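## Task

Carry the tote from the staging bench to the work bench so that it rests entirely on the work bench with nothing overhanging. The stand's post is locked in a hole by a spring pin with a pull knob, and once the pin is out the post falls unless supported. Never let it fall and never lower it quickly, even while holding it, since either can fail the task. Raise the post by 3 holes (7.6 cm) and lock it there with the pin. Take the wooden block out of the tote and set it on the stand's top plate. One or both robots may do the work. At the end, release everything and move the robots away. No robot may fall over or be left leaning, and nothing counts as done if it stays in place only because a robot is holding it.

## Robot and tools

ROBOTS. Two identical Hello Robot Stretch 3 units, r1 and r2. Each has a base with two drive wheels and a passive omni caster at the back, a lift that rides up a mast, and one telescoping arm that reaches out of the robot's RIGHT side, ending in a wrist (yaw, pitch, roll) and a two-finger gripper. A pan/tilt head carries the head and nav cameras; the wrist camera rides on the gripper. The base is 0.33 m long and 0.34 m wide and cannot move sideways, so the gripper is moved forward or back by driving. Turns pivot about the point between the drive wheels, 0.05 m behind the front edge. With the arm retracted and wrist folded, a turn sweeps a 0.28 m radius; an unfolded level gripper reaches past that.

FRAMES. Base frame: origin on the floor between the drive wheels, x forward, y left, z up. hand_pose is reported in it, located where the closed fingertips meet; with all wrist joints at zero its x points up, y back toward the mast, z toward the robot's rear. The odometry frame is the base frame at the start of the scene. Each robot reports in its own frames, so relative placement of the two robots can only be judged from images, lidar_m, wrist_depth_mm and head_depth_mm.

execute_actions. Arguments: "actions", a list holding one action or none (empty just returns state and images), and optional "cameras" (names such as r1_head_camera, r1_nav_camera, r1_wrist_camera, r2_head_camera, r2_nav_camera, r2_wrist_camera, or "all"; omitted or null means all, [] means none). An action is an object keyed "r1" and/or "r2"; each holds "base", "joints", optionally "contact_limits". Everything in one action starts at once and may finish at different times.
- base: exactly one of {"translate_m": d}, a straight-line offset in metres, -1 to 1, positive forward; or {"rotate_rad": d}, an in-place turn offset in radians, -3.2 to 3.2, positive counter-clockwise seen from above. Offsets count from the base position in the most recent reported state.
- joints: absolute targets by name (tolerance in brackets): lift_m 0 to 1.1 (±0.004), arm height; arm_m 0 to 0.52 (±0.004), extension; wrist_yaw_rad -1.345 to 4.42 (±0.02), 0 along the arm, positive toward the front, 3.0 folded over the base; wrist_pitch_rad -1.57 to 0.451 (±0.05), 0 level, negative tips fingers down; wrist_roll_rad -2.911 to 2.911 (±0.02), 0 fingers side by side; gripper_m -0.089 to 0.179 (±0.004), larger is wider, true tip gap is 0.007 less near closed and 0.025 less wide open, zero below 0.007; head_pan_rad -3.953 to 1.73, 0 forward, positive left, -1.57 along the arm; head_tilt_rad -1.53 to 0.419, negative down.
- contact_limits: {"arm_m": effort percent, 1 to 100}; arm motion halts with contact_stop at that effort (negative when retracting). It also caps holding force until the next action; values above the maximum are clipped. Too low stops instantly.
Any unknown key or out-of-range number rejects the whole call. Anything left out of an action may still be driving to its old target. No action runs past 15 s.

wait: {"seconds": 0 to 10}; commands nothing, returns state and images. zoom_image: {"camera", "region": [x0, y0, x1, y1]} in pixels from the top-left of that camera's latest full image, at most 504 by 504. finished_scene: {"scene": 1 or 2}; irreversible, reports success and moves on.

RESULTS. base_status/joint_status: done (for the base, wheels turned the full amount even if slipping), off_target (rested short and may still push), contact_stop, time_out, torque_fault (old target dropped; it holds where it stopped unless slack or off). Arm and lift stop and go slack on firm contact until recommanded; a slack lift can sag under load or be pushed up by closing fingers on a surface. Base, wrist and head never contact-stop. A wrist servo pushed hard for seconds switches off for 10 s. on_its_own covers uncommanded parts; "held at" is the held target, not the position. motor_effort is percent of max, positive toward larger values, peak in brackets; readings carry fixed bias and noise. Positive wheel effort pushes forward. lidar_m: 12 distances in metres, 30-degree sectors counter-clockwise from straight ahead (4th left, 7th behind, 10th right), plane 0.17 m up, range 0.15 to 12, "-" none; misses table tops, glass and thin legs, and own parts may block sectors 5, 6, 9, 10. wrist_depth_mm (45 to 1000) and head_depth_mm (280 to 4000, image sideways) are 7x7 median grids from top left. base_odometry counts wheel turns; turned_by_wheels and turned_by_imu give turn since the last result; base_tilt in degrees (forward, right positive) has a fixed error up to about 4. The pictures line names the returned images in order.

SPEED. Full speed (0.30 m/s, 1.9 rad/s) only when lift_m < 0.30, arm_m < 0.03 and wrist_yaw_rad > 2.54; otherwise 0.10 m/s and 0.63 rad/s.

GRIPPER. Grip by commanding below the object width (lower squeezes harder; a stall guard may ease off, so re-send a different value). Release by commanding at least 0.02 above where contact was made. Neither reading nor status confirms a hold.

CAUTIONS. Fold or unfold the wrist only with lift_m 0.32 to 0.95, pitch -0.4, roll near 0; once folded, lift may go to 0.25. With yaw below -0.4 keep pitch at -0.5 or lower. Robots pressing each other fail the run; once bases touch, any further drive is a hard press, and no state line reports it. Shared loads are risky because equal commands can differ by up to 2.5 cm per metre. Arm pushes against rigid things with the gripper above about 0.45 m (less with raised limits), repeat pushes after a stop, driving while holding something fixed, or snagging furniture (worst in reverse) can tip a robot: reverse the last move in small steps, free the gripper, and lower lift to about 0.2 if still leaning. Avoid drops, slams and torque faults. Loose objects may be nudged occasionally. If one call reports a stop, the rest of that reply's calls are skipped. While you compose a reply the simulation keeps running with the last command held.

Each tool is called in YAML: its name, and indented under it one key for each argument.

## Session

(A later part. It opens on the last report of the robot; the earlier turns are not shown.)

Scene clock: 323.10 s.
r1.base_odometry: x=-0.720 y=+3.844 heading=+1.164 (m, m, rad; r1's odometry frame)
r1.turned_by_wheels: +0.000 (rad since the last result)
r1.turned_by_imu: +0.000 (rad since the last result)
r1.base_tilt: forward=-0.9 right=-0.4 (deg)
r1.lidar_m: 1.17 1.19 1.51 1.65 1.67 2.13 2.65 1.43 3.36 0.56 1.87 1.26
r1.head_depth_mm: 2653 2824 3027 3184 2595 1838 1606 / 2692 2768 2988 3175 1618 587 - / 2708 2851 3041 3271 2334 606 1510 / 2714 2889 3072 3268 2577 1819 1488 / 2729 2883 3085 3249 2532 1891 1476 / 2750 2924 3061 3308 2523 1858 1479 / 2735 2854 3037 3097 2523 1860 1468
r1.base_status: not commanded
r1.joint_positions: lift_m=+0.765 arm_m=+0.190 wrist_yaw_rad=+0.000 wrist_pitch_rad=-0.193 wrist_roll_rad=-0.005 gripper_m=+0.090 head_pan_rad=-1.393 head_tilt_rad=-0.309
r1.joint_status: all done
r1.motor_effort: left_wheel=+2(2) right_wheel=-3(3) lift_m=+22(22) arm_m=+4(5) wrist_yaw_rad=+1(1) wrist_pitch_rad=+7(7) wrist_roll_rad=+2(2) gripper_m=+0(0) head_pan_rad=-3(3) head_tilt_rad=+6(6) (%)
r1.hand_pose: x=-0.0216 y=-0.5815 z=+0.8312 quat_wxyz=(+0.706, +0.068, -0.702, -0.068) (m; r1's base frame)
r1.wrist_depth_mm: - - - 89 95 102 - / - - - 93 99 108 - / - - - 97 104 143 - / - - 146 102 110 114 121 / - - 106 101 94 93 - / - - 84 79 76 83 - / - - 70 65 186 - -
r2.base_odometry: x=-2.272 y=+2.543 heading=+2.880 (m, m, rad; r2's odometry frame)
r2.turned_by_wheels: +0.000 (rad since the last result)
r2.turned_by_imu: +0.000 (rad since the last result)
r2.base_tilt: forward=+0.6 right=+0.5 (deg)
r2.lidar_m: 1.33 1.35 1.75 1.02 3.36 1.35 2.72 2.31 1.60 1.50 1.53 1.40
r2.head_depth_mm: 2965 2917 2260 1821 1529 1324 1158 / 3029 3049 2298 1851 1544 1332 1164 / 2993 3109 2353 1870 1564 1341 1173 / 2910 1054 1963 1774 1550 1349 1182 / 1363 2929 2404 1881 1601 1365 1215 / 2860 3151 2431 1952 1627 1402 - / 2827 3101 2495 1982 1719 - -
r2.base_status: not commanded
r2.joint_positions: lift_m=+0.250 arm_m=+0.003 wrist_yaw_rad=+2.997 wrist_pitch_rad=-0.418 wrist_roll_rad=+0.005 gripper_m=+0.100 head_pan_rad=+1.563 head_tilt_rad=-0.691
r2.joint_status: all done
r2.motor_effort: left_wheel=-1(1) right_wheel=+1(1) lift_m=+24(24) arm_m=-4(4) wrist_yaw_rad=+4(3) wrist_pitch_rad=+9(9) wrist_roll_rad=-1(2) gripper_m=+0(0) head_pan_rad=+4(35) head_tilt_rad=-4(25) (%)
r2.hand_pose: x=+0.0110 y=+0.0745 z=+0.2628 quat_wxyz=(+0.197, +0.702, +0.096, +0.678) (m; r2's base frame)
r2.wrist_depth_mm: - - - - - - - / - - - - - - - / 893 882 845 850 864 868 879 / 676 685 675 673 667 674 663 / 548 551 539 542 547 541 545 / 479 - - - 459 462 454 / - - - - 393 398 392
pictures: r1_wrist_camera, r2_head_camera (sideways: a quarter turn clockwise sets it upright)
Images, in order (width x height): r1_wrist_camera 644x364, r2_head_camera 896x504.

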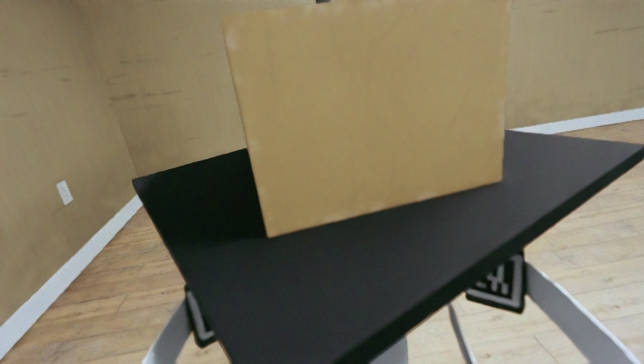

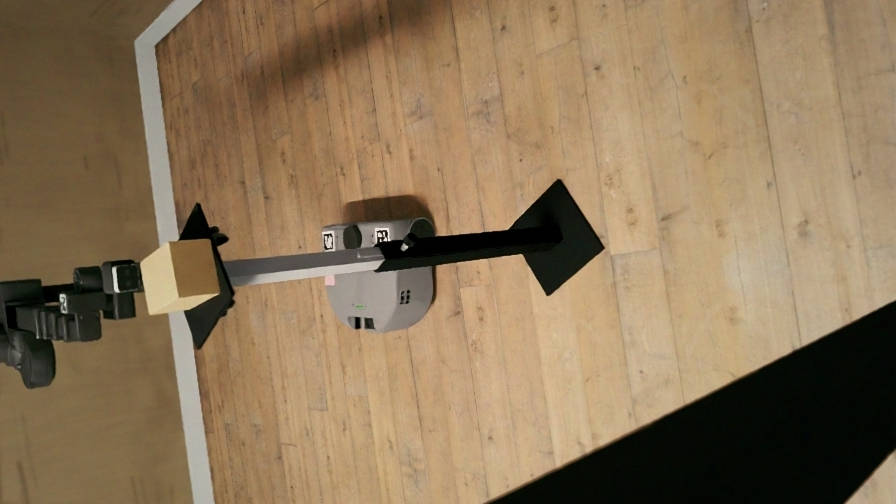

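execute_actions:
  actions:
    - {"r2":{"base":{"rotate_rad":0.955}},"r1":{"joints":{"gripper_m":-0.03}}}
  cameras: []

execute_actions:
  actions:
    - {"r2":{"base":{"translate_m":0.8}}}
  cameras: []

execute_actions:
  actions:
    - {"r2":{"base":{"rotate_rad":3.1},"joints":{"head_pan_rad":-1.57,"head_tilt_rad":-0.9}}}
  cameras: []

execute_actions:
  actions:
    - {"r2":{"joints":{"lift_m":0.34,"wrist_yaw_rad":0,"gripper_m":0.07}}}
  cameras: []

execute_actions:
  actions:
    - {"r2":{"joints":{"lift_m":0.33,"wrist_pitch_rad":0}}}
  cameras: ["r2_head_camera","r2_wrist_camera"]

Scene clock: 325.13 s.
r1.base_odometry: x=-0.720 y=+3.844 heading=+1.164 (m, m, rad; r1's odometry frame)
r1.turned_by_wheels: +0.000 (rad since the last result)
r1.turned_by_imu: +0.000 (rad since the last result)
r1.base_tilt: forward=-1.0 right=-0.4 (deg)
r1.lidar_m: 1.17 1.19 1.51 1.65 1.67 2.12 2.66 1.43 3.35 0.56 1.88 1.26
r1.head_depth_mm: 2667 2832 3000 3212 2623 1845 1604 / 2690 2796 2972 3176 1784 589 - / 2685 2860 3029 3236 1887 612 1539 / 2720 2877 3051 3263 2581 1816 1486 / 2728 2886 3097 3266 2555 1877 1484 / 2736 2927 3098 3272 2547 1872 1475 / 2717 2873 3066 3133 2524 1861 1475
r1.base_status: not commanded
r1.joint_positions: lift_m=+0.765 arm_m=+0.190 wrist_yaw_rad=-0.013 wrist_pitch_rad=-0.196 wrist_roll_rad=-0.003 gripper_m=-0.029 head_pan_rad=-1.393 head_tilt_rad=-0.309
r1.joint_status: all done
r1.on_its_own: wrist_yaw_rad is at rest, and its effort (+14) is outside its rest range (-12 to +12)
r1.motor_effort: left_wheel=-1(1) right_wheel=+6(5) lift_m=+22(22) arm_m=+4(4) wrist_yaw_rad=+14(14) wrist_pitch_rad=+8(8) wrist_roll_rad=+1(2) gripper_m=-26(100) head_pan_rad=-4(2) head_tilt_rad=+5(5) (%)
r1.hand_pose: x=-0.0246 y=-0.5812 z=+0.8304 quat_wxyz=(+0.704, +0.065, -0.703, -0.074) (m; r1's base frame)
r1.wrist_depth_mm: - - 88 90 97 - - / - - 91 94 101 - - / - - - 99 107 153 - / - - 139 104 111 115 - / - - 104 100 93 96 - / - - 83 78 76 - - / - - 69 65 - - -
r2.base_odometry: x=-2.272 y=+2.543 heading=-2.449 (m, m, rad; r2's odometry frame)
r2.turned_by_wheels: +0.955 (rad since the last result)
r2.turned_by_imu: +0.929 (rad since the last result)
r2.base_tilt: forward=+0.4 right=+0.4 (deg)
r2.lidar_m: 1.61 1.02 3.29 1.37 1.36 2.64 1.66 1.50 1.50 1.47 1.32 1.33
r2.head_depth_mm: 3363 2989 2271 1832 1532 1316 1149 / 3659 3022 2305 1845 1544 1325 1168 / 3927 2988 2275 1870 1568 1343 1167 / - 2754 2203 1901 1572 1359 1180 / - 1541 2361 1921 1596 1367 1214 / 2117 1428 2352 1844 1613 1405 - / 2017 1437 2401 1979 1721 - -
r2.base_status: done
r2.joint_positions: lift_m=+0.250 arm_m=+0.003 wrist_yaw_rad=+2.997 wrist_pitch_rad=-0.418 wrist_roll_rad=+0.005 gripper_m=+0.100 head_pan_rad=+1.563 head_tilt_rad=-0.692
r2.joint_status: not commanded
r2.motor_effort: left_wheel=-1(7) right_wheel=+1(10) lift_m=+23(24) arm_m=-4(5) wrist_yaw_rad=+3(4) wrist_pitch_rad=+9(8) wrist_roll_rad=-2(2) gripper_m=-1(0) head_pan_rad=+3(4) head_tilt_rad=-5(5) (%)
r2.hand_pose: x=+0.0110 y=+0.0745 z=+0.2628 quat_wxyz=(+0.197, +0.702, +0.096, +0.678) (m; r2's base frame)
r2.wrist_depth_mm: - - - - - - - / - - - - - - - / 853 875 846 891 863 876 847 / 688 685 675 668 670 666 667 / 555 554 545 543 543 543 540 / 474 - - - 464 458 452 / - - - - 393 394 391
pictures: none
No camera images: the call's "cameras" was empty. Leave "cameras" out to get every camera's image.

Scene clock: 329.60 s.
r1.base_odometry: x=-0.720 y=+3.844 heading=+1.164 (m, m, rad; r1's odometry frame)
r1.turned_by_wheels: +0.000 (rad since the last result)
r1.turned_by_imu: +0.001 (rad since the last result)
r1.base_tilt: forward=-1.0 right=-0.4 (deg)
r1.lidar_m: 1.17 1.19 1.51 1.65 1.67 2.12 2.65 1.43 3.35 0.56 0.98 1.26
r1.head_depth_mm: 2681 2846 2998 3172 2608 1841 1600 / 2676 2860 3020 3238 2588 588 - / 2712 2861 3063 3246 2595 612 1538 / 2711 2873 3068 3227 2555 1828 1490 / 2739 2907 3092 3193 2431 1197 1333 / 2772 866 3080 3254 2407 1334 1261 / 2725 903 3046 3154 2501 1333 1372
r1.base_status: not commanded
r1.joint_positions: lift_m=+0.765 arm_m=+0.190 wrist_yaw_rad=-0.013 wrist_pitch_rad=-0.196 wrist_roll_rad=-0.003 gripper_m=-0.022 head_pan_rad=-1.393 head_tilt_rad=-0.309
r1.joint_status: not commanded
r1.on_its_own: gripper_m is held at -0.024, not at your -0.030, by its stall guard, which is not easing now; wrist_yaw_rad is at rest, and its effort (+14) is outside its rest range (-12 to +12)
r1.motor_effort: left_wheel=-1(1) right_wheel=+6(6) lift_m=+22(22) arm_m=+4(4) wrist_yaw_rad=+14(14) wrist_pitch_rad=+8(8) wrist_roll_rad=+1(1) gripper_m=-24(26) head_pan_rad=-3(3) head_tilt_rad=+5(5) (%)
r1.hand_pose: x=-0.0246 y=-0.5812 z=+0.8304 quat_wxyz=(+0.704, +0.065, -0.703, -0.074) (m; r1's base frame)
r1.wrist_depth_mm: - - 87 90 96 - - / - - 91 94 101 - - / - - - 99 107 153 - / - 516 139 104 111 115 - / - 551 104 99 93 95 - / - 680 82 78 76 - - / - 638 69 65 - - -
r2.base_odometry: x=-2.888 y=+2.032 heading=-2.449 (m, m, rad; r2's odometry frame)
r2.turned_by_wheels: +0.000 (rad since the last result)
r2.turned_by_imu: -0.001 (rad since the last result)
r2.base_tilt: forward=+0.6 right=+0.6 (deg)
r2.lidar_m: 0.97 1.88 1.05 0.61 1.76 3.74 2.34 2.11 1.42 0.89 0.80 0.81
r2.head_depth_mm: 2704 822 2172 1630 1423 1316 1156 / 2942 812 768 1835 1511 1327 1164 / 3246 3115 690 1765 1492 1281 1172 / 3564 3208 660 1798 1559 1351 1187 / - 3229 2401 1903 1600 1369 1213 / - 3288 2468 1947 1611 1401 - / - 3368 2383 1987 1714 - -
r2.base_status: done
r2.joint_positions: lift_m=+0.250 arm_m=+0.003 wrist_yaw_rad=+2.997 wrist_pitch_rad=-0.418 wrist_roll_rad=+0.005 gripper_m=+0.100 head_pan_rad=+1.563 head_tilt_rad=-0.692
r2.joint_status: not commanded
r2.motor_effort: left_wheel=-1(7) right_wheel=+1(7) lift_m=+24(24) arm_m=-5(5) wrist_yaw_rad=+4(4) wrist_pitch_rad=+9(9) wrist_roll_rad=-2(1) gripper_m=-1(0) head_pan_rad=+3(2) head_tilt_rad=-5(4) (%)
r2.hand_pose: x=+0.0110 y=+0.0745 z=+0.2628 quat_wxyz=(+0.197, +0.702, +0.096, +0.678) (m; r2's base frame)
r2.wrist_depth_mm: - - - - - - - / - - - - 973 - - / 886 864 877 813 861 872 858 / 689 668 665 671 678 678 680 / 546 549 546 551 544 548 551 / 472 - - - 459 460 460 / - - - - 393 394 399
pictures: none
No camera images: the call's "cameras" was empty. Leave "cameras" out to get every camera's image.

Scene clock: 332.57 s.
r1.base_odometry: x=-0.720 y=+3.844 heading=+1.164 (m, m, rad; r1's odometry frame)
r1.turned_by_wheels: +0.000 (rad since the last result)
r1.turned_by_imu: +0.001 (rad since the last result)
r1.base_tilt: forward=-0.9 right=-0.4 (deg)
r1.lidar_m: 1.17 1.19 1.51 1.65 1.67 2.12 2.65 1.43 3.36 0.56 1.05 1.26
r1.head_depth_mm: 2684 2833 3019 3214 2605 1838 1599 / 2681 2884 3028 3231 2588 588 - / 2696 2864 3038 3260 2597 612 1536 / 2718 2864 3095 3205 2563 1818 1488 / 2734 2927 3065 3266 2523 1880 1483 / 2732 2895 3086 3246 2542 1869 1222 / 2741 919 3023 3119 2503 1731 1261
r1.base_status: not commanded
r1.joint_positions: lift_m=+0.765 arm_m=+0.190 wrist_yaw_rad=-0.013 wrist_pitch_rad=-0.196 wrist_roll_rad=-0.003 gripper_m=-0.022 head_pan_rad=-1.393 head_tilt_rad=-0.309
r1.joint_status: not commanded
r1.on_its_own: gripper_m is held at -0.024, not at your -0.030, by its stall guard, which is not easing now; wrist_yaw_rad is at rest, and its effort (+14) is outside its rest range (-12 to +12)
r1.motor_effort: left_wheel=-1(1) right_wheel=+6(6) lift_m=+22(22) arm_m=+5(4) wrist_yaw_rad=+14(14) wrist_pitch_rad=+8(7) wrist_roll_rad=+1(1) gripper_m=-24(24) head_pan_rad=-2(3) head_tilt_rad=+5(6) (%)
r1.hand_pose: x=-0.0246 y=-0.5812 z=+0.8304 quat_wxyz=(+0.704, +0.065, -0.703, -0.074) (m; r1's base frame)
r1.wrist_depth_mm: - - 87 90 96 - - / - - 91 94 101 - - / - - - 99 106 153 - / - - 139 104 111 115 - / - - 104 100 93 96 - / - - 82 78 76 - - / 702 - 69 65 - - -
r2.base_odometry: x=-2.888 y=+2.032 heading=+0.651 (m, m, rad; r2's odometry frame)
r2.turned_by_wheels: +3.100 (rad since the last result)
r2.turned_by_imu: +3.016 (rad since the last result)
r2.base_tilt: forward=+0.5 right=+0.6 (deg)
r2.lidar_m: 2.44 2.11 1.60 0.93 0.80 0.80 0.93 1.62 1.05 0.61 1.86 1.76
r2.head_depth_mm: 2445 2080 1559 1453 1356 1223 1119 / 708 2030 1782 1499 1372 1231 - / 2615 714 1807 1565 1377 1235 - / 2689 621 1718 1506 1362 1246 1127 / 2715 648 1849 1594 1406 1264 1137 / 2765 2218 1872 1617 1418 1264 1146 / 2820 2272 1884 1625 1439 1280 1154
r2.base_status: done
r2.joint_positions: lift_m=+0.250 arm_m=+0.003 wrist_yaw_rad=+2.997 wrist_pitch_rad=-0.418 wrist_roll_rad=+0.005 gripper_m=+0.100 head_pan_rad=-1.563 head_tilt_rad=-0.889
r2.joint_status: all done
r2.motor_effort: left_wheel=-1(7) right_wheel=+1(9) lift_m=+24(24) arm_m=-5(5) wrist_yaw_rad=+3(4) wrist_pitch_rad=+9(9) wrist_roll_rad=-2(1) gripper_m=+0(0) head_pan_rad=-2(36) head_tilt_rad=-5(27) (%)
r2.hand_pose: x=+0.0110 y=+0.0744 z=+0.2628 quat_wxyz=(+0.197, +0.702, +0.096, +0.678) (m; r2's base frame)
r2.wrist_depth_mm: 625 - 967 - - - - / 672 - - - - - - / 691 765 839 846 867 870 875 / 681 679 673 663 662 666 660 / 546 556 537 553 546 536 551 / 477 - - - 459 451 458 / - - - - 400 397 393
pictures: none
No camera images: the call's "cameras" was empty. Leave "cameras" out to get every camera's image.

Scene clock: 335.07 s.
r1.base_odometry: x=-0.720 y=+3.844 heading=+1.164 (m, m, rad; r1's odometry frame)
r1.turned_by_wheels: +0.000 (rad since the last result)
r1.turned_by_imu: +0.001 (rad since the last result)
r1.base_tilt: forward=-0.8 right=-0.3 (deg)
r1.lidar_m: 1.17 1.19 1.51 1.65 1.67 2.12 2.65 1.43 3.35 0.56 1.05 1.26
r1.head_depth_mm: 2678 2844 3017 3172 2615 1842 1605 / 2674 2836 3021 3204 2591 587 - / 2685 2855 3077 3246 2559 612 1534 / 2737 2893 3075 3272 2586 1815 1493 / 2734 2900 3092 3262 2547 1873 1440 / 2756 2906 3083 3273 2541 1869 1224 / 2714 919 3000 3103 2544 1216 1288
r1.base_status: not commanded
r1.joint_positions: lift_m=+0.765 arm_m=+0.190 wrist_yaw_rad=-0.013 wrist_pitch_rad=-0.196 wrist_roll_rad=-0.003 gripper_m=-0.022 head_pan_rad=-1.393 head_tilt_rad=-0.309
r1.joint_status: not commanded
r1.on_its_own: gripper_m is held at -0.024, not at your -0.030, by its stall guard, which is not easing now; wrist_yaw_rad is at rest, and its effort (+14) is outside its rest range (-12 to +12)
r1.motor_effort: left_wheel=-2(1) right_wheel=+6(5) lift_m=+22(22) arm_m=+5(5) wrist_yaw_rad=+14(14) wrist_pitch_rad=+8(8) wrist_roll_rad=+1(1) gripper_m=-24(24) head_pan_rad=-4(2) head_tilt_rad=+5(5) (%)
r1.hand_pose: x=-0.0246 y=-0.5812 z=+0.8304 quat_wxyz=(+0.704, +0.065, -0.703, -0.074) (m; r1's base frame)
r1.wrist_depth_mm: - - 87 90 96 - - / - - 91 94 101 - - / - - - 99 106 152 - / - - 139 104 111 115 - / - - 104 100 93 96 - / - - 82 78 76 - - / 656 - 69 65 - - -
r2.base_odometry: x=-2.888 y=+2.032 heading=+0.651 (m, m, rad; r2's odometry frame)
r2.turned_by_wheels: +0.000 (rad since the last result)
r2.turned_by_imu: +0.000 (rad since the last result)
r2.base_tilt: forward=+0.4 right=+0.6 (deg)
r2.lidar_m: 2.43 2.11 1.60 0.93 0.80 0.80 0.93 1.63 1.05 0.60 1.85 1.76
r2.head_depth_mm: 2439 2084 1535 1461 1368 1218 1119 / 709 2009 1790 1500 1375 1230 - / 2581 713 1804 1569 1384 1271 - / 2646 622 1720 1511 1356 1251 1133 / 2689 649 1857 1591 1411 1259 1138 / 2745 2225 1874 1619 1419 1272 1148 / 2838 2263 1888 1630 1426 1276 1152
r2.base_status: not commanded
r2.joint_positions: lift_m=+0.340 arm_m=+0.003 wrist_yaw_rad=+0.004 wrist_pitch_rad=-0.418 wrist_roll_rad=+0.004 gripper_m=+0.070 head_pan_rad=-1.563 head_tilt_rad=-0.889
r2.joint_status: all done
r2.motor_effort: left_wheel=-1(1) right_wheel=+1(1) lift_m=+28(31) arm_m=-5(5) wrist_yaw_rad=-4(3) wrist_pitch_rad=+8(9) wrist_roll_rad=-1(2) gripper_m=-1(82) head_pan_rad=-2(3) head_tilt_rad=-6(6) (%)
r2.hand_pose: x=-0.0207 y=-0.3721 z=+0.3526 quat_wxyz=(+0.691, +0.148, -0.693, -0.146) (m; r2's base frame)
r2.wrist_depth_mm: - - - - - - - / - - - - - - - / - - - 960 815 770 - / 836 850 861 770 799 792 841 / 688 675 699 629 697 668 689 / 578 569 543 562 554 571 559 / 498 498 485 495 483 488 486
pictures: none
No camera images: the call's "cameras" was empty. Leave "cameras" out to get every camera's image.

Scene clock: 336.07 s.
r1.base_odometry: x=-0.720 y=+3.844 heading=+1.164 (m, m, rad; r1's odometry frame)
r1.turned_by_wheels: +0.000 (rad since the last result)
r1.turned_by_imu: +0.000 (rad since the last result)
r1.base_tilt: forward=-0.9 right=-0.5 (deg)
r1.lidar_m: 1.17 1.19 1.51 1.65 1.67 2.12 2.65 1.43 3.37 0.56 1.05 1.26
r1.head_depth_mm: 2687 2828 2998 3208 2610 1839 1607 / 2692 2839 3022 3239 2599 588 - / 2704 2889 3041 3255 2579 613 1543 / 2730 2908 3064 3230 2576 1818 1482 / 2704 2891 3083 3289 2556 1874 1484 / 2757 2906 3106 3264 2524 1868 1224 / 2737 920 3032 3141 2530 1160 1294
r1.base_status: not commanded
r1.joint_positions: lift_m=+0.765 arm_m=+0.190 wrist_yaw_rad=-0.013 wrist_pitch_rad=-0.196 wrist_roll_rad=-0.003 gripper_m=-0.022 head_pan_rad=-1.393 head_tilt_rad=-0.309
r1.joint_status: not commanded
r1.on_its_own: gripper_m is held at -0.024, not at your -0.030, by its stall guard, which is not easing now; wrist_yaw_rad is at rest, and its effort (+13) is outside its rest range (-12 to +12)
r1.motor_effort: left_wheel=-1(1) right_wheel=+5(6) lift_m=+22(22) arm_m=+4(4) wrist_yaw_rad=+13(14) wrist_pitch_rad=+8(8) wrist_roll_rad=+1(1) gripper_m=-24(24) head_pan_rad=-3(3) head_tilt_rad=+6(5) (%)
r1.hand_pose: x=-0.0246 y=-0.5812 z=+0.8304 quat_wxyz=(+0.704, +0.065, -0.703, -0.074) (m; r1's base frame)
r1.wrist_depth_mm: - - 87 90 96 - - / - - 91 94 101 - - / - - - 99 107 153 - / - - 140 104 111 115 - / - - 104 100 93 95 - / - - 83 78 76 - - / 692 - 69 65 - - -
r2.base_odometry: x=-2.888 y=+2.032 heading=+0.651 (m, m, rad; r2's odometry frame)
r2.turned_by_wheels: +0.000 (rad since the last result)
r2.turned_by_imu: +0.000 (rad since the last result)
r2.base_tilt: forward=+0.4 right=+0.6 (deg)
r2.lidar_m: 2.44 2.11 1.59 0.93 0.80 0.80 0.93 1.63 1.05 0.60 1.85 1.75
r2.head_depth_mm: 2455 2076 1554 1464 1359 1220 1116 / 709 2027 1799 1504 1378 1229 - / 2603 714 1796 1565 1386 1278 - / 2656 622 1720 1509 1367 1247 1134 / 2719 648 1853 1605 1413 1256 1133 / 2776 2238 1874 1618 1419 1266 1142 / 2814 2255 1902 1628 1440 1278 1154
r2.base_status: not commanded
r2.joint_positions: lift_m=+0.330 arm_m=+0.003 wrist_yaw_rad=+0.004 wrist_pitch_rad=-0.023 wrist_roll_rad=+0.004 gripper_m=+0.070 head_pan_rad=-1.563 head_tilt_rad=-0.889
r2.joint_status: all done
r2.motor_effort: left_wheel=-1(1) right_wheel=+2(1) lift_m=+23(24) arm_m=-5(5) wrist_yaw_rad=-4(4) wrist_pitch_rad=+11(13) wrist_roll_rad=-1(1) gripper_m=+0(1) head_pan_rad=-2(2) head_tilt_rad=-6(7) (%)
r2.hand_pose: x=-0.0205 y=-0.4033 z=+0.4390 quat_wxyz=(+0.706, +0.009, -0.708, -0.007) (m; r2's base frame)
r2.wrist_depth_mm: - - - - - - - / - - - - - - - / - - - - - - - / - - - - - - - / - - - - - 930 - / 969 964 930 861 911 740 982 / 740 761 744 676 734 723 748
pictures: r2_head_camera (sideways: a quarter turn clockwise sets it upright), r2_wrist_camera
Images, in order (width x height): r2_head_camera 896x504, r2_wrist_camera 644x364.

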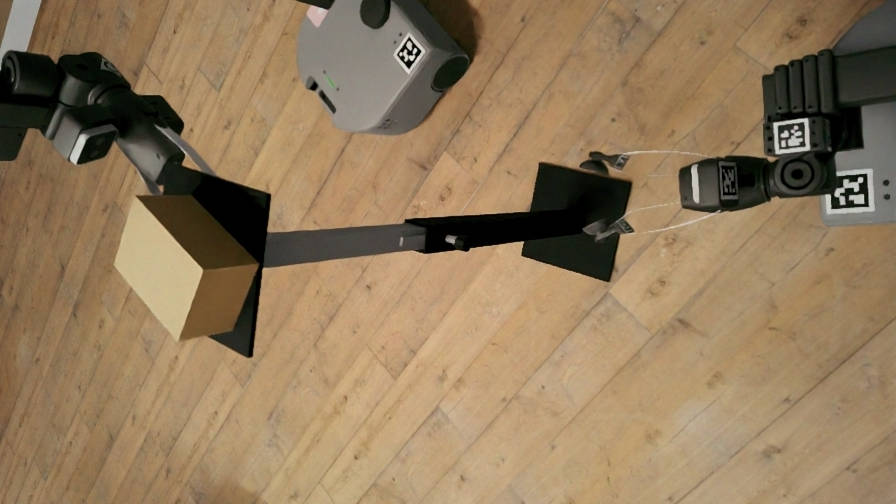

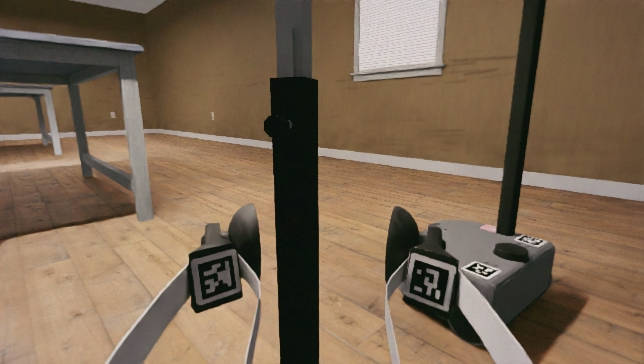

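execute_actions:
  actions:
    - {"r2":{"base":{"translate_m":0.2},"joints":{"lift_m":0.42}}}
  cameras: []

execute_actions:
  actions:
    - {"r2":{"base":{"rotate_rad":-0.26},"joints":{"arm_m":0.08}}}
  cameras: ["r2_wrist_camera"]

Scene clock: 339.43 s.
r1.base_odometry: x=-0.720 y=+3.844 heading=+1.164 (m, m, rad; r1's odometry frame)
r1.turned_by_wheels: +0.000 (rad since the last result)
r1.turned_by_imu: +0.001 (rad since the last result)
r1.base_tilt: forward=-1.0 right=-0.4 (deg)
r1.lidar_m: 1.17 1.19 1.51 1.65 1.67 2.12 2.66 1.43 3.36 0.56 1.15 1.26
r1.head_depth_mm: 2664 2830 3002 3205 2604 1846 1604 / 2693 2828 3028 3188 2609 587 - / 2690 2831 3034 3260 2599 613 1537 / 2725 2884 3058 3303 2572 1688 1440 / 2741 2833 3089 3281 2563 1746 1338 / 2724 1099 3013 3233 1298 1469 1299 / 2737 2811 3041 3176 1222 1858 1389
r1.base_status: not commanded
r1.joint_positions: lift_m=+0.765 arm_m=+0.190 wrist_yaw_rad=-0.013 wrist_pitch_rad=-0.196 wrist_roll_rad=-0.003 gripper_m=-0.022 head_pan_rad=-1.393 head_tilt_rad=-0.309
r1.joint_status: not commanded
r1.on_its_own: gripper_m is held at -0.024, not at your -0.030, by its stall guard, which is not easing now; wrist_yaw_rad is at rest, and its effort (+14) is outside its rest range (-12 to +12)
r1.motor_effort: left_wheel=-1(1) right_wheel=+6(6) lift_m=+22(22) arm_m=+5(5) wrist_yaw_rad=+14(14) wrist_pitch_rad=+8(8) wrist_roll_rad=+1(1) gripper_m=-24(24) head_pan_rad=-2(3) head_tilt_rad=+5(5) (%)
r1.hand_pose: x=-0.0246 y=-0.5812 z=+0.8304 quat_wxyz=(+0.704, +0.065, -0.703, -0.074) (m; r1's base frame)
r1.wrist_depth_mm: - - 88 90 97 - - / - - 91 94 101 - - / - - - 99 107 153 - / - 750 139 104 111 115 - / 665 602 104 99 93 95 - / - 896 82 78 76 - - / - - 69 65 - - -
r2.base_odometry: x=-2.729 y=+2.153 heading=+0.651 (m, m, rad; r2's odometry frame)
r2.turned_by_wheels: +0.000 (rad since the last result)
r2.turned_by_imu: +0.000 (rad since the last result)
r2.base_tilt: forward=+0.5 right=+0.5 (deg)
r2.lidar_m: 2.27 1.97 1.87 1.09 0.94 0.94 1.10 1.91 0.64 0.64 1.62 3.93
r2.head_depth_mm: 2528 612 1694 1517 1360 1218 1115 / 2543 640 1750 1493 1339 1242 - / 2623 2139 1807 1569 1396 1266 - / 2659 2178 1836 1588 1396 1249 1129 / 2693 2190 1846 1604 1413 1257 1134 / 2762 2230 1881 1620 1421 1267 1144 / 2821 2088 1892 1632 1432 1281 1151
r2.base_status: done
r2.joint_positions: lift_m=+0.420 arm_m=+0.003 wrist_yaw_rad=+0.003 wrist_pitch_rad=-0.021 wrist_roll_rad=+0.004 gripper_m=+0.070 head_pan_rad=-1.563 head_tilt_rad=-0.889
r2.joint_status: all done
r2.motor_effort: left_wheel=-1(3) right_wheel=+1(6) lift_m=+29(31) arm_m=-5(5) wrist_yaw_rad=-3(4) wrist_pitch_rad=+10(11) wrist_roll_rad=-1(1) gripper_m=+0(0) head_pan_rad=-1(2) head_tilt_rad=-7(6) (%)
r2.hand_pose: x=-0.0207 y=-0.4033 z=+0.5291 quat_wxyz=(+0.706, +0.009, -0.708, -0.007) (m; r2's base frame)
r2.wrist_depth_mm: - - - - - - - / - - - - - - - / - - - - - - - / - - - - - - - / - - - - - - - / - - - - - 831 911 / 899 925 884 892 849 766 732
pictures: none
No camera images: the call's "cameras" was empty. Leave "cameras" out to get every camera's image.

Scene clock: 341.20 s.
r1.base_odometry: x=-0.720 y=+3.844 heading=+1.164 (m, m, rad; r1's odometry frame)
r1.turned_by_wheels: +0.000 (rad since the last result)
r1.turned_by_imu: +0.000 (rad since the last result)
r1.base_tilt: forward=-0.9 right=-0.2 (deg)
r1.lidar_m: 1.17 1.19 1.51 1.65 1.67 2.12 2.66 1.44 3.38 0.56 1.15 1.26
r1.head_depth_mm: 2677 2817 2993 3206 2620 1842 1602 / 2684 2839 3044 3224 2620 588 - / 2711 2842 3040 3235 2594 611 1485 / 2705 2902 3039 3215 2564 1815 1444 / 2724 2814 3127 3241 2571 1079 1332 / 2745 1136 3062 3225 1325 1491 1297 / 2730 2835 3043 3125 2197 1866 1386
r1.base_status: not commanded
r1.joint_positions: lift_m=+0.765 arm_m=+0.190 wrist_yaw_rad=-0.013 wrist_pitch_rad=-0.196 wrist_roll_rad=-0.003 gripper_m=-0.022 head_pan_rad=-1.393 head_tilt_rad=-0.309
r1.joint_status: not commanded
r1.on_its_own: gripper_m is held at -0.024, not at your -0.030, by its stall guard, which is not easing now; wrist_yaw_rad is at rest, and its effort (+13) is outside its rest range (-12 to +12)
r1.motor_effort: left_wheel=-1(1) right_wheel=+5(6) lift_m=+22(22) arm_m=+5(4) wrist_yaw_rad=+13(14) wrist_pitch_rad=+8(8) wrist_roll_rad=+1(1) gripper_m=-24(24) head_pan_rad=-4(3) head_tilt_rad=+5(6) (%)
r1.hand_pose: x=-0.0246 y=-0.5812 z=+0.8304 quat_wxyz=(+0.704, +0.065, -0.703, -0.074) (m; r1's base frame)
r1.wrist_depth_mm: - - 88 90 97 - - / - - 91 94 101 - - / - - - 99 106 153 - / - 774 139 104 111 115 - / 708 605 104 100 93 95 - / - 539 83 78 76 - - / - - 69 65 - - -
r2.base_odometry: x=-2.729 y=+2.153 heading=+0.391 (m, m, rad; r2's odometry frame)
r2.turned_by_wheels: -0.260 (rad since the last result)
r2.turned_by_imu: -0.254 (rad since the last result)
r2.base_tilt: forward=+0.5 right=+0.6 (deg)
r2.lidar_m: 2.76 2.04 1.97 1.33 0.97 0.94 0.98 1.35 1.15 0.64 1.77 1.62
r2.head_depth_mm: 2389 1969 1593 1535 1362 1219 1115 / 760 2069 1569 1530 1365 - - / 2458 662 1704 1534 1376 1213 1152 / 2661 634 1791 1571 1379 1257 1132 / 2733 2149 1852 1604 1403 1259 1137 / 2717 2214 1871 1614 1418 1276 1145 / 2824 2270 1889 1634 1435 1280 1156
r2.base_status: done
r2.joint_positions: lift_m=+0.420 arm_m=+0.080 wrist_yaw_rad=+0.002 wrist_pitch_rad=-0.021 wrist_roll_rad=+0.004 gripper_m=+0.070 head_pan_rad=-1.563 head_tilt_rad=-0.889
r2.joint_status: all done
r2.motor_effort: left_wheel=+2(6) right_wheel=-2(5) lift_m=+29(29) arm_m=+5(5) wrist_yaw_rad=-2(3) wrist_pitch_rad=+10(10) wrist_roll_rad=-1(1) gripper_m=-1(1) head_pan_rad=-2(2) head_tilt_rad=-7(6) (%)
r2.hand_pose: x=-0.0209 y=-0.4803 z=+0.5291 quat_wxyz=(+0.706, +0.008, -0.708, -0.007) (m; r2's base frame)
r2.wrist_depth_mm: - - - - - - - / - - - - - - - / - - - - - - - / - - - - - - - / - - - - - - - / - - - - 850 - - / 880 889 886 826 831 867 902
pictures: r2_wrist_camera
Images, in order (width x height): r2_wrist_camera 644x364.

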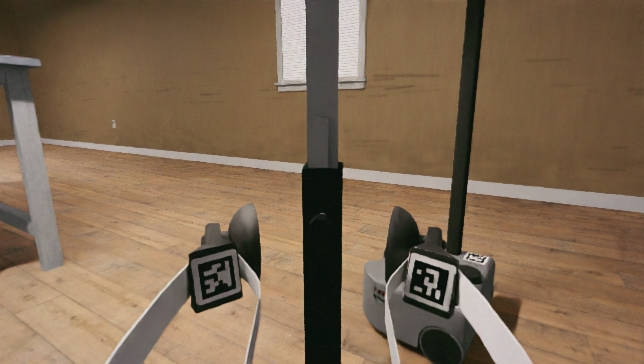

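execute_actions:
  actions:
    - {"r2":{"joints":{"arm_m":0.22}}}
  cameras: ["r2_wrist_camera"]

Scene clock: 343.73 s.
r1.base_odometry: x=-0.720 y=+3.844 heading=+1.164 (m, m, rad; r1's odometry frame)
r1.turned_by_wheels: +0.000 (rad since the last result)
r1.turned_by_imu: +0.001 (rad since the last result)
r1.base_tilt: forward=-0.8 right=-0.5 (deg)
r1.lidar_m: 1.17 1.19 1.51 1.65 1.68 2.13 2.66 1.44 3.37 0.56 1.15 1.26
r1.head_depth_mm: 2689 2831 3015 3194 2608 1845 1602 / 2679 2814 3026 3274 2601 588 - / 2713 2868 3034 3239 2578 613 1487 / 2715 2865 3055 3244 2579 1752 1368 / 2723 2827 3098 3278 2529 1028 1334 / 2743 1133 3063 3180 1332 1483 1291 / 2740 2874 3084 3119 2200 1862 1390
r1.base_status: not commanded
r1.joint_positions: lift_m=+0.765 arm_m=+0.190 wrist_yaw_rad=-0.013 wrist_pitch_rad=-0.196 wrist_roll_rad=-0.003 gripper_m=-0.022 head_pan_rad=-1.393 head_tilt_rad=-0.309
r1.joint_status: not commanded
r1.on_its_own: gripper_m is held at -0.024, not at your -0.030, by its stall guard, which is not easing now; wrist_yaw_rad is at rest, and its effort (+14) is outside its rest range (-12 to +12)
r1.motor_effort: left_wheel=-1(1) right_wheel=+6(6) lift_m=+22(22) arm_m=+5(5) wrist_yaw_rad=+14(14) wrist_pitch_rad=+8(8) wrist_roll_rad=+1(1) gripper_m=-24(24) head_pan_rad=-3(3) head_tilt_rad=+5(5) (%)
r1.hand_pose: x=-0.0246 y=-0.5812 z=+0.8304 quat_wxyz=(+0.704, +0.065, -0.703, -0.074) (m; r1's base frame)
r1.wrist_depth_mm: - - 88 90 96 - - / - - 91 94 101 - - / - - - 99 106 153 - / - 774 139 104 111 115 - / 706 591 104 99 93 95 - / - 540 82 78 76 - - / - 450 69 65 - - -
r2.base_odometry: x=-2.729 y=+2.153 heading=+0.391 (m, m, rad; r2's odometry frame)
r2.turned_by_wheels: +0.000 (rad since the last result)
r2.turned_by_imu: +0.000 (rad since the last result)
r2.base_tilt: forward=+0.5 right=+0.6 (deg)
r2.lidar_m: 2.76 2.04 1.97 1.33 0.98 0.94 0.98 1.35 1.15 0.64 1.77 1.62
r2.head_depth_mm: 2389 1970 1596 1531 1355 1224 1117 / 762 2061 1564 1520 1392 1234 - / 2433 664 1698 1543 - 1237 1154 / 2639 634 1792 1555 1385 1253 1129 / 2696 2152 1842 1599 1413 1261 1135 / 2743 2244 1865 1613 1422 1266 1148 / 2804 2256 1894 1623 1430 1278 1158
r2.base_status: not commanded
r2.joint_positions: lift_m=+0.420 arm_m=+0.220 wrist_yaw_rad=+0.002 wrist_pitch_rad=-0.021 wrist_roll_rad=+0.004 gripper_m=+0.070 head_pan_rad=-1.563 head_tilt_rad=-0.889
r2.joint_status: all done
r2.motor_effort: left_wheel=+2(2) right_wheel=-1(2) lift_m=+29(29) arm_m=+5(6) wrist_yaw_rad=-2(2) wrist_pitch_rad=+10(10) wrist_roll_rad=-1(1) gripper_m=+0(0) head_pan_rad=-2(2) head_tilt_rad=-6(6) (%)
r2.hand_pose: x=-0.0209 y=-0.6203 z=+0.5291 quat_wxyz=(+0.706, +0.008, -0.708, -0.007) (m; r2's base frame)
r2.wrist_depth_mm: - - - 169 - - - / - - - 175 - - - / - - - 182 - - - / - - - 188 - - - / - - - 185 - - - / - - - 191 780 981 - / 887 867 892 200 693 792 895
pictures: r2_wrist_camera
Images, in order (width x height): r2_wrist_camera 644x364.

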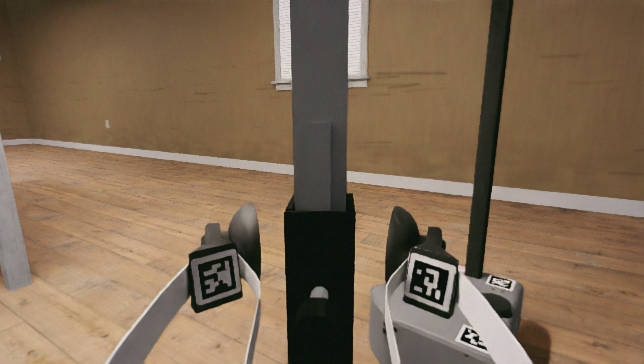

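execute_actions:
  actions:
    - {"r2":{"joints":{"lift_m":0.39}}}
  cameras: ["r2_wrist_camera","r2_head_camera"]

Scene clock: 345.00 s.
r1.base_odometry: x=-0.720 y=+3.844 heading=+1.164 (m, m, rad; r1's odometry frame)
r1.turned_by_wheels: +0.000 (rad since the last result)
r1.turned_by_imu: +0.000 (rad since the last result)
r1.base_tilt: forward=-1.0 right=-0.4 (deg)
r1.lidar_m: 1.17 1.19 1.51 1.65 1.67 2.12 2.66 1.43 3.37 0.56 1.15 1.26
r1.head_depth_mm: 2690 2846 2998 3185 2609 1844 1602 / 2672 2848 3035 3212 2597 588 - / 2719 2873 3035 3227 2601 613 1533 / 2713 2879 3104 3259 2579 1814 976 / 2724 2819 3092 3281 2556 1473 1312 / 2731 1133 3055 3223 1340 1479 1297 / 2739 2882 2998 3138 2383 1862 1389
r1.base_status: not commanded
r1.joint_positions: lift_m=+0.765 arm_m=+0.190 wrist_yaw_rad=-0.013 wrist_pitch_rad=-0.196 wrist_roll_rad=-0.003 gripper_m=-0.022 head_pan_rad=-1.393 head_tilt_rad=-0.309
r1.joint_status: not commanded
r1.on_its_own: gripper_m is held at -0.024, not at your -0.030, by its stall guard, which is not easing now; wrist_yaw_rad is at rest, and its effort (+14) is outside its rest range (-12 to +12)
r1.motor_effort: left_wheel=-1(1) right_wheel=+6(6) lift_m=+22(22) arm_m=+5(4) wrist_yaw_rad=+14(13) wrist_pitch_rad=+8(8) wrist_roll_rad=+1(1) gripper_m=-24(24) head_pan_rad=-3(3) head_tilt_rad=+6(6) (%)
r1.hand_pose: x=-0.0246 y=-0.5812 z=+0.8304 quat_wxyz=(+0.704, +0.065, -0.703, -0.074) (m; r1's base frame)
r1.wrist_depth_mm: - - 88 90 97 - - / - - 91 94 101 - - / - - - 99 106 153 - / - 762 139 104 111 115 - / 740 688 104 100 93 96 - / - 622 82 78 76 - - / - 519 69 65 - - -
r2.base_odometry: x=-2.729 y=+2.153 heading=+0.391 (m, m, rad; r2's odometry frame)
r2.turned_by_wheels: +0.000 (rad since the last result)
r2.turned_by_imu: +0.000 (rad since the last result)
r2.base_tilt: forward=+0.6 right=+0.6 (deg)
r2.lidar_m: 2.77 2.04 1.96 1.32 0.97 0.94 0.98 1.35 1.15 0.64 1.77 1.62
r2.head_depth_mm: 2391 1979 1589 1528 1366 1224 1118 / 761 2062 1559 1529 1421 1228 - / 2462 661 1692 1536 - 1242 1149 / 2677 633 1790 1559 1384 1245 1135 / 2724 2142 1842 1590 1407 1257 1138 / 2750 2239 1879 1618 1419 1269 1149 / 2798 2262 1896 1634 1436 1278 1154
r2.base_status: not commanded
r2.joint_positions: lift_m=+0.390 arm_m=+0.220 wrist_yaw_rad=+0.002 wrist_pitch_rad=-0.021 wrist_roll_rad=+0.004 gripper_m=+0.070 head_pan_rad=-1.563 head_tilt_rad=-0.889
r2.joint_status: all done
r2.motor_effort: left_wheel=+2(2) right_wheel=-1(2) lift_m=+24(24) arm_m=+5(6) wrist_yaw_rad=-2(2) wrist_pitch_rad=+10(10) wrist_roll_rad=-1(1) gripper_m=+0(1) head_pan_rad=-1(2) head_tilt_rad=-6(6) (%)
r2.hand_pose: x=-0.0209 y=-0.6203 z=+0.4994 quat_wxyz=(+0.706, +0.008, -0.708, -0.007) (m; r2's base frame)
r2.wrist_depth_mm: - - - 170 - - - / - - - 176 - - - / - - - 182 - - - / - - - 179 - - - / - - - 185 - - - / - - - 191 772 837 - / 838 828 863 201 677 795 842
pictures: r2_head_camera (sideways: a quarter turn clockwise sets it upright), r2_wrist_camera
Images, in order (width x height): r2_head_camera 896x504, r2_wrist_camera 644x364.

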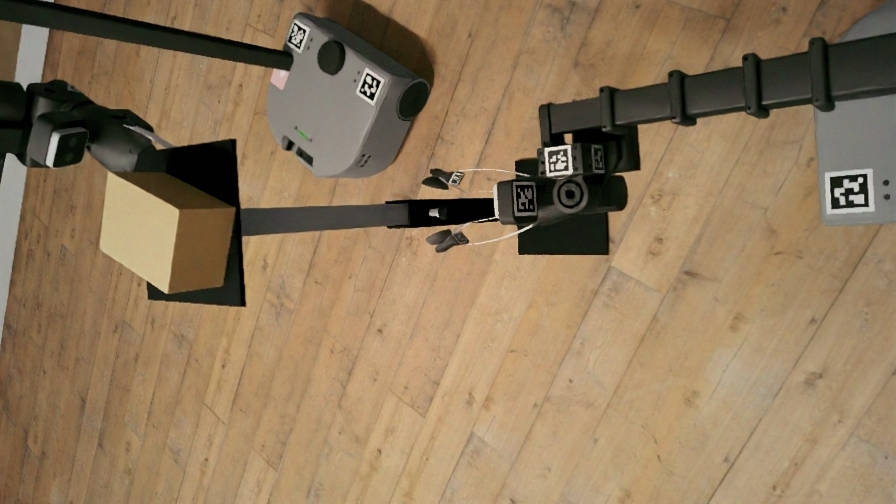

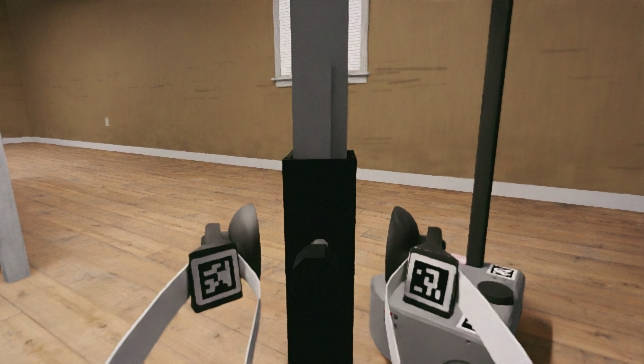

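Knob centre slightly below; lower a little and close.

execute_actions:
  actions:
    - {"r2":{"joints":{"lift_m":0.382,"gripper_m":-0.04}}}
  cameras: ["r2_wrist_camera"]

execute_actions:
  actions:
    - {"r1":{"joints":{"lift_m":0.77}}}
  cameras: []

execute_actions:
  actions:
    - {"r2":{"joints":{"arm_m":0.206},"contact_limits":{"arm_m":45}}}
  cameras: ["r2_wrist_camera"]

Scene clock: 346.73 s.
r1.base_odometry: x=-0.720 y=+3.844 heading=+1.164 (m, m, rad; r1's odometry frame)
r1.turned_by_wheels: +0.000 (rad since the last result)
r1.turned_by_imu: +0.000 (rad since the last result)
r1.base_tilt: forward=-0.9 right=-0.3 (deg)
r1.lidar_m: 1.17 1.19 1.51 1.65 1.67 2.12 2.66 1.43 3.37 0.56 1.15 1.26
r1.head_depth_mm: 2668 2831 3004 3198 2602 1849 1597 / 2669 2867 3022 3239 2616 589 - / 2720 2861 3076 3245 2600 612 1539 / 2725 2889 3054 3217 2580 1817 977 / 2747 2845 3067 3249 2561 1454 1305 / 2756 1138 3082 3187 1354 1475 1301 / 2773 2849 3024 3140 2391 1852 1389
r1.base_status: not commanded
r1.joint_positions: lift_m=+0.765 arm_m=+0.190 wrist_yaw_rad=-0.013 wrist_pitch_rad=-0.196 wrist_roll_rad=-0.003 gripper_m=-0.022 head_pan_rad=-1.393 head_tilt_rad=-0.309
r1.joint_status: not commanded
r1.on_its_own: gripper_m is held at -0.024, not at your -0.030, by its stall guard, which is not easing now; wrist_yaw_rad is at rest, and its effort (+13) is outside its rest range (-12 to +12)
r1.motor_effort: left_wheel=-1(1) right_wheel=+6(6) lift_m=+22(22) arm_m=+5(5) wrist_yaw_rad=+13(14) wrist_pitch_rad=+8(8) wrist_roll_rad=+1(1) gripper_m=-24(24) head_pan_rad=-3(4) head_tilt_rad=+6(5) (%)
r1.hand_pose: x=-0.0246 y=-0.5812 z=+0.8304 quat_wxyz=(+0.704, +0.065, -0.703, -0.074) (m; r1's base frame)
r1.wrist_depth_mm: - - 87 90 96 - - / - - 91 94 101 - - / - - - 99 106 153 - / - 768 139 104 111 115 - / - 723 104 100 93 95 - / - 625 82 78 76 - - / - - 69 65 - - -
r2.base_odometry: x=-2.729 y=+2.153 heading=+0.391 (m, m, rad; r2's odometry frame)
r2.turned_by_wheels: +0.000 (rad since the last result)
r2.turned_by_imu: +0.000 (rad since the last result)
r2.base_tilt: forward=+0.5 right=+0.7 (deg)
r2.lidar_m: 2.76 2.03 1.97 1.33 0.97 0.94 0.98 1.35 1.15 0.64 1.77 1.62
r2.head_depth_mm: 2391 1987 1584 1542 1358 1218 1121 / 758 2070 1562 1520 1414 1229 - / 2456 662 1701 1540 - 1238 1153 / 2662 634 1794 1546 1376 1249 1131 / 2697 2149 1845 1607 1408 1263 1136 / 2776 2234 1858 1611 1410 1271 1146 / 2798 2253 1885 1636 1433 1284 1153
r2.base_status: not commanded
r2.joint_positions: lift_m=+0.382 arm_m=+0.220 wrist_yaw_rad=+0.004 wrist_pitch_rad=-0.021 wrist_roll_rad=+0.004 gripper_m=-0.039 head_pan_rad=-1.563 head_tilt_rad=-0.889
r2.joint_status: all done
r2.motor_effort: left_wheel=+4(3) right_wheel=-5(5) lift_m=+23(25) arm_m=+6(6) wrist_yaw_rad=-4(6) wrist_pitch_rad=+10(10) wrist_roll_rad=-1(1) gripper_m=-24(99) head_pan_rad=-3(3) head_tilt_rad=-5(6) (%)
r2.hand_pose: x=-0.0204 y=-0.6203 z=+0.4914 quat_wxyz=(+0.706, +0.009, -0.708, -0.006) (m; r2's base frame)
r2.wrist_depth_mm: - - - 170 - - - / - - - 175 - - - / - - - 180 - - - / - - - 178 - - - / - - - 181 - - - / - - - 193 798 812 - / 835 826 842 202 699 632 810
pictures: r2_wrist_camera
Images, in order (width x height): r2_wrist_camera 644x364.

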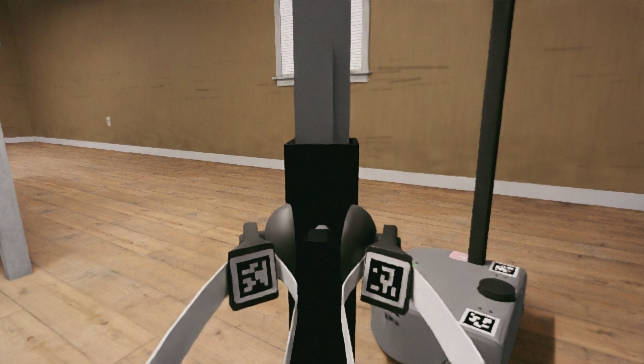

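Scene clock: 347.33 s.
r1.base_odometry: x=-0.720 y=+3.844 heading=+1.164 (m, m, rad; r1's odometry frame)
r1.turned_by_wheels: +0.000 (rad since the last result)
r1.turned_by_imu: +0.000 (rad since the last result)
r1.base_tilt: forward=-0.9 right=-0.4 (deg)
r1.lidar_m: 1.17 1.18 1.51 1.65 1.67 2.13 2.66 1.43 3.36 0.56 1.15 1.27
r1.head_depth_mm: 2679 2813 2996 3230 2609 1846 1648 / 2698 2863 3005 3243 2595 587 - / 2690 2866 3064 3251 2575 613 1531 / 2730 2829 3072 3256 2577 1821 979 / 2736 2819 3092 3262 2550 1480 1308 / 2766 1133 3052 3218 1349 1476 1289 / 2751 2859 3060 3161 2400 1846 1384
r1.base_status: not commanded
r1.joint_positions: lift_m=+0.770 arm_m=+0.190 wrist_yaw_rad=-0.013 wrist_pitch_rad=-0.211 wrist_roll_rad=-0.003 gripper_m=-0.022 head_pan_rad=-1.393 head_tilt_rad=-0.309
r1.joint_status: all done
r1.on_its_own: gripper_m is held at -0.024, not at your -0.030, by its stall guard, which is not easing now; wrist_yaw_rad is at rest, and its effort (+14) is outside its rest range (-12 to +12)
r1.motor_effort: left_wheel=-2(1) right_wheel=+7(7) lift_m=+33(34) arm_m=+5(3) wrist_yaw_rad=+14(14) wrist_pitch_rad=+12(13) wrist_roll_rad=+1(1) gripper_m=-24(24) head_pan_rad=-2(3) head_tilt_rad=+6(5) (%)
r1.hand_pose: x=-0.0246 y=-0.5801 z=+0.8311 quat_wxyz=(+0.704, +0.070, -0.702, -0.079) (m; r1's base frame)
r1.wrist_depth_mm: - - 88 90 95 - - / - - 90 94 100 - - / - - 204 98 106 153 - / - 769 141 103 111 116 - / 744 692 105 102 95 97 - / - 622 85 80 78 - - / - 527 71 67 - - -
r2.base_odometry: x=-2.729 y=+2.153 heading=+0.391 (m, m, rad; r2's odometry frame)
r2.turned_by_wheels: +0.000 (rad since the last result)
r2.turned_by_imu: +0.000 (rad since the last result)
r2.base_tilt: forward=+0.5 right=+0.4 (deg)
r2.lidar_m: 2.77 2.04 1.96 1.33 0.97 0.94 0.98 1.35 1.15 0.64 1.77 1.62
r2.head_depth_mm: 2406 1972 1583 1535 1354 1215 1121 / 759 2067 1567 1519 1416 1234 - / 2503 662 1693 1543 - 1233 1153 / 2656 634 1792 1557 1385 1256 1130 / 2711 2170 1850 1592 1410 1262 1140 / 2750 2224 1869 1614 1425 1268 1144 / 2818 2255 1889 1628 1438 1284 1154
r2.base_status: not commanded
r2.joint_positions: lift_m=+0.382 arm_m=+0.220 wrist_yaw_rad=+0.004 wrist_pitch_rad=-0.021 wrist_roll_rad=+0.004 gripper_m=-0.036 head_pan_rad=-1.563 head_tilt_rad=-0.889
r2.joint_status: not commanded
r2.motor_effort: left_wheel=+3(3) right_wheel=-5(5) lift_m=+24(24) arm_m=+5(6) wrist_yaw_rad=-4(4) wrist_pitch_rad=+10(10) wrist_roll_rad=-1(1) gripper_m=-23(24) head_pan_rad=-3(2) head_tilt_rad=-6(7) (%)
r2.hand_pose: x=-0.0204 y=-0.6203 z=+0.4914 quat_wxyz=(+0.706, +0.009, -0.708, -0.006) (m; r2's base frame)
r2.wrist_depth_mm: - - - 170 - - - / - - - 175 - - - / - - - 180 - - - / - - - 179 - - - / - - - 181 - - - / - - - 193 784 800 - / 834 829 827 201 698 632 828
pictures: none
No camera images: the call's "cameras" was empty. Leave "cameras" out to get every camera's image.

Scene clock: 348.70 s.
r1.base_odometry: x=-0.720 y=+3.844 heading=+1.164 (m, m, rad; r1's odometry frame)
r1.turned_by_wheels: +0.000 (rad since the last result)
r1.turned_by_imu: +0.000 (rad since the last result)
r1.base_tilt: forward=-1.0 right=-0.4 (deg)
r1.lidar_m: 1.17 1.19 1.51 1.65 1.67 2.12 2.66 1.43 3.36 0.56 1.15 1.26
r1.head_depth_mm: 2672 2820 2982 3198 2612 1916 1644 / 2671 2862 3005 3246 2593 597 - / 2701 2863 3057 3230 2575 631 1485 / 2729 2880 3064 3252 2558 1812 1363 / 2725 2810 3098 3290 2544 1477 1314 / 2734 1133 3088 3219 1350 1472 1298 / 2751 2868 3053 3143 2371 1855 1393
r1.base_status: not commanded
r1.joint_positions: lift_m=+0.770 arm_m=+0.190 wrist_yaw_rad=-0.013 wrist_pitch_rad=-0.267 wrist_roll_rad=-0.001 gripper_m=-0.023 head_pan_rad=-1.393 head_tilt_rad=-0.309
r1.joint_status: not commanded
r1.on_its_own: gripper_m is held at -0.024, not at your -0.030, by its stall guard, which is not easing now; wrist_yaw_rad is at rest, and its effort (+15) is outside its rest range (-12 to +12)
r1.motor_effort: left_wheel=-2(2) right_wheel=+6(7) lift_m=+33(33) arm_m=+4(5) wrist_yaw_rad=+15(14) wrist_pitch_rad=+28(38) wrist_roll_rad=+1(1) gripper_m=-22(24) head_pan_rad=-5(3) head_tilt_rad=+5(6) (%)
r1.hand_pose: x=-0.0247 y=-0.5754 z=+0.8175 quat_wxyz=(+0.701, +0.090, -0.701, -0.099) (m; r1's base frame)
r1.wrist_depth_mm: - - - 156 98 - - / - - 90 93 101 - - / - - 207 99 107 162 - / - 775 152 105 115 122 137 / 711 611 119 110 108 106 - / - 554 98 93 89 - - / - 970 83 78 537 - -
r2.base_odometry: x=-2.729 y=+2.153 heading=+0.391 (m, m, rad; r2's odometry frame)
r2.turned_by_wheels: +0.000 (rad since the last result)
r2.turned_by_imu: +0.000 (rad since the last result)
r2.base_tilt: forward=+0.5 right=+0.6 (deg)
r2.lidar_m: 2.76 2.04 1.97 1.33 0.98 0.94 0.98 1.35 1.15 0.64 1.77 1.62
r2.head_depth_mm: 2388 1982 1586 1528 1362 1218 1118 / 758 2060 1556 1526 1406 1229 - / 2466 667 1697 1535 - 1241 1151 / 2641 649 1776 1560 1386 1250 1129 / 2704 2176 1843 1599 1408 1261 1139 / 2722 2218 1872 1612 1419 1267 1145 / 2789 2240 1900 1628 1435 1279 1148
r2.base_status: not commanded
r2.joint_positions: lift_m=+0.382 arm_m=+0.207 wrist_yaw_rad=+0.009 wrist_pitch_rad=-0.014 wrist_roll_rad=+0.004 gripper_m=-0.033 head_pan_rad=-1.563 head_tilt_rad=-0.890
r2.joint_status: all done
r2.on_its_own: gripper_m is held at -0.034, not at your -0.040, by its stall guard, which is not easing now; arm_m is at rest, and its effort (-16) is outside its rest range (-14 to +14)
r2.motor_effort: left_wheel=+5(6) right_wheel=-7(8) lift_m=+25(25) arm_m=-16(25) wrist_yaw_rad=-10(11) wrist_pitch_rad=+7(10) wrist_roll_rad=-1(1) gripper_m=-21(23) head_pan_rad=-2(2) head_tilt_rad=-7(6) (%)
r2.contact_limits: arm_m 45 (drawing in: default 31, maximum 51; extending or still: default 43, maximum 71)
r2.hand_pose: x=-0.0191 y=-0.6079 z=+0.4931 quat_wxyz=(+0.706, +0.009, -0.708, -0.002) (m; r2's base frame)
r2.wrist_depth_mm: - - - 183 - - - / - - - 187 - - - / - - - 193 - - - / - - - 191 - - - / - - - 165 - - - / - - - 206 818 817 - / 826 818 839 214 698 658 833
pictures: r2_wrist_camera
Images, in order (width x height): r2_wrist_camera 644x364.

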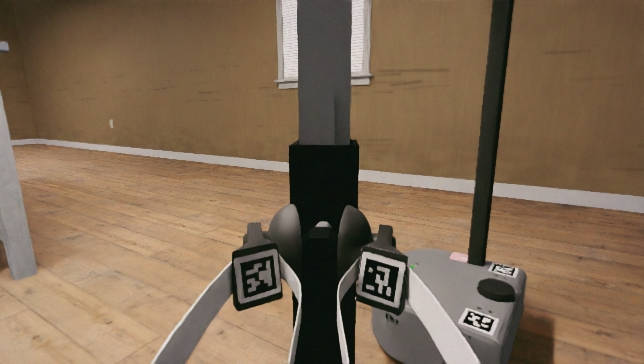

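execute_actions:
  actions:
    - {"r1":{"joints":{"lift_m":0.85}}}
  cameras: ["r2_wrist_camera"]

Scene clock: 351.63 s.
r1.base_odometry: x=-0.720 y=+3.844 heading=+1.164 (m, m, rad; r1's odometry frame)
r1.turned_by_wheels: +0.000 (rad since the last result)
r1.turned_by_imu: +0.001 (rad since the last result)
r1.base_tilt: forward=-0.8 right=-0.3 (deg)
r1.lidar_m: 1.17 1.19 1.51 1.65 1.67 2.13 2.66 1.43 3.37 0.56 1.15 1.26
r1.head_depth_mm: 2686 2835 3022 3219 2613 623 - / 2701 2853 3047 3246 664 - - / 2702 2853 3041 3237 675 617 1489 / 2703 2846 3061 3237 2583 1893 1360 / 2741 2822 3068 3225 2545 1472 1316 / 2739 1130 3080 3181 1352 1471 1294 / 2718 2849 3043 3112 2403 1855 1384
r1.base_status: not commanded
r1.joint_positions: lift_m=+0.849 arm_m=+0.190 wrist_yaw_rad=-0.013 wrist_pitch_rad=-0.281 wrist_roll_rad=-0.001 gripper_m=-0.023 head_pan_rad=-1.393 head_tilt_rad=-0.309
r1.joint_status: all done
r1.on_its_own: gripper_m is held at -0.024, not at your -0.030, by its stall guard, which is not easing now; wrist_yaw_rad is at rest, and its effort (+15) is outside its rest range (-12 to +12)
r1.motor_effort: left_wheel=-2(2) right_wheel=+6(6) lift_m=+40(42) arm_m=+4(4) wrist_yaw_rad=+15(14) wrist_pitch_rad=+32(34) wrist_roll_rad=+0(1) gripper_m=-22(23) head_pan_rad=-2(4) head_tilt_rad=+5(6) (%)
r1.hand_pose: x=-0.0247 y=-0.5741 z=+0.8938 quat_wxyz=(+0.700, +0.095, -0.700, -0.104) (m; r1's base frame)
r1.wrist_depth_mm: - - - 162 99 - - / - - 90 93 101 - - / - - 206 99 107 164 - / - 791 154 106 115 125 139 / - 764 121 111 110 109 - / - 734 100 95 91 - - / - - 86 80 84 - -
r2.base_odometry: x=-2.729 y=+2.153 heading=+0.391 (m, m, rad; r2's odometry frame)
r2.turned_by_wheels: +0.000 (rad since the last result)
r2.turned_by_imu: +0.000 (rad since the last result)
r2.base_tilt: forward=+0.6 right=+0.7 (deg)
r2.lidar_m: 2.76 2.04 1.97 1.33 0.98 0.94 0.98 1.35 1.15 0.64 1.77 1.62
r2.head_depth_mm: 2389 1964 1589 1527 1359 1223 1117 / 2351 2090 1568 1518 1418 1232 - / 670 1969 1708 1530 - 1238 1152 / 603 679 1792 1564 1377 1244 1132 / 2668 2092 1852 1595 1409 1260 1138 / 2740 2220 1867 1618 1425 1272 1148 / 2812 2256 1885 1635 1431 1281 1149
r2.base_status: not commanded
r2.joint_positions: lift_m=+0.382 arm_m=+0.207 wrist_yaw_rad=+0.009 wrist_pitch_rad=-0.014 wrist_roll_rad=+0.004 gripper_m=-0.033 head_pan_rad=-1.563 head_tilt_rad=-0.890
r2.joint_status: not commanded
r2.on_its_own: gripper_m is held at -0.034, not at your -0.040, by its stall guard, which is not easing now; arm_m is at rest, and its effort (-16) is outside its rest range (-14 to +14)
r2.motor_effort: left_wheel=+5(5) right_wheel=-7(7) lift_m=+25(25) arm_m=-16(16) wrist_yaw_rad=-10(10) wrist_pitch_rad=+7(7) wrist_roll_rad=-1(1) gripper_m=-21(21) head_pan_rad=-2(2) head_tilt_rad=-7(6) (%)
r2.hand_pose: x=-0.0191 y=-0.6079 z=+0.4931 quat_wxyz=(+0.706, +0.009, -0.708, -0.002) (m; r2's base frame)
r2.wrist_depth_mm: - - - 183 - - - / - - - 188 - - - / - - - 193 - - - / - - - 192 - - - / - - - 164 - - - / - - - 206 827 826 - / 857 835 826 213 706 650 828
pictures: r2_wrist_camera
Images, in order (width x height): r2_wrist_camera 644x364.

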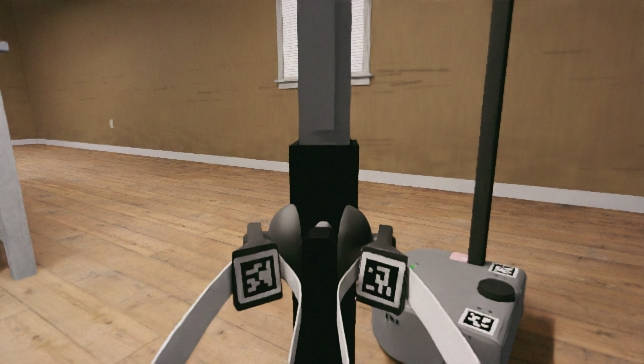

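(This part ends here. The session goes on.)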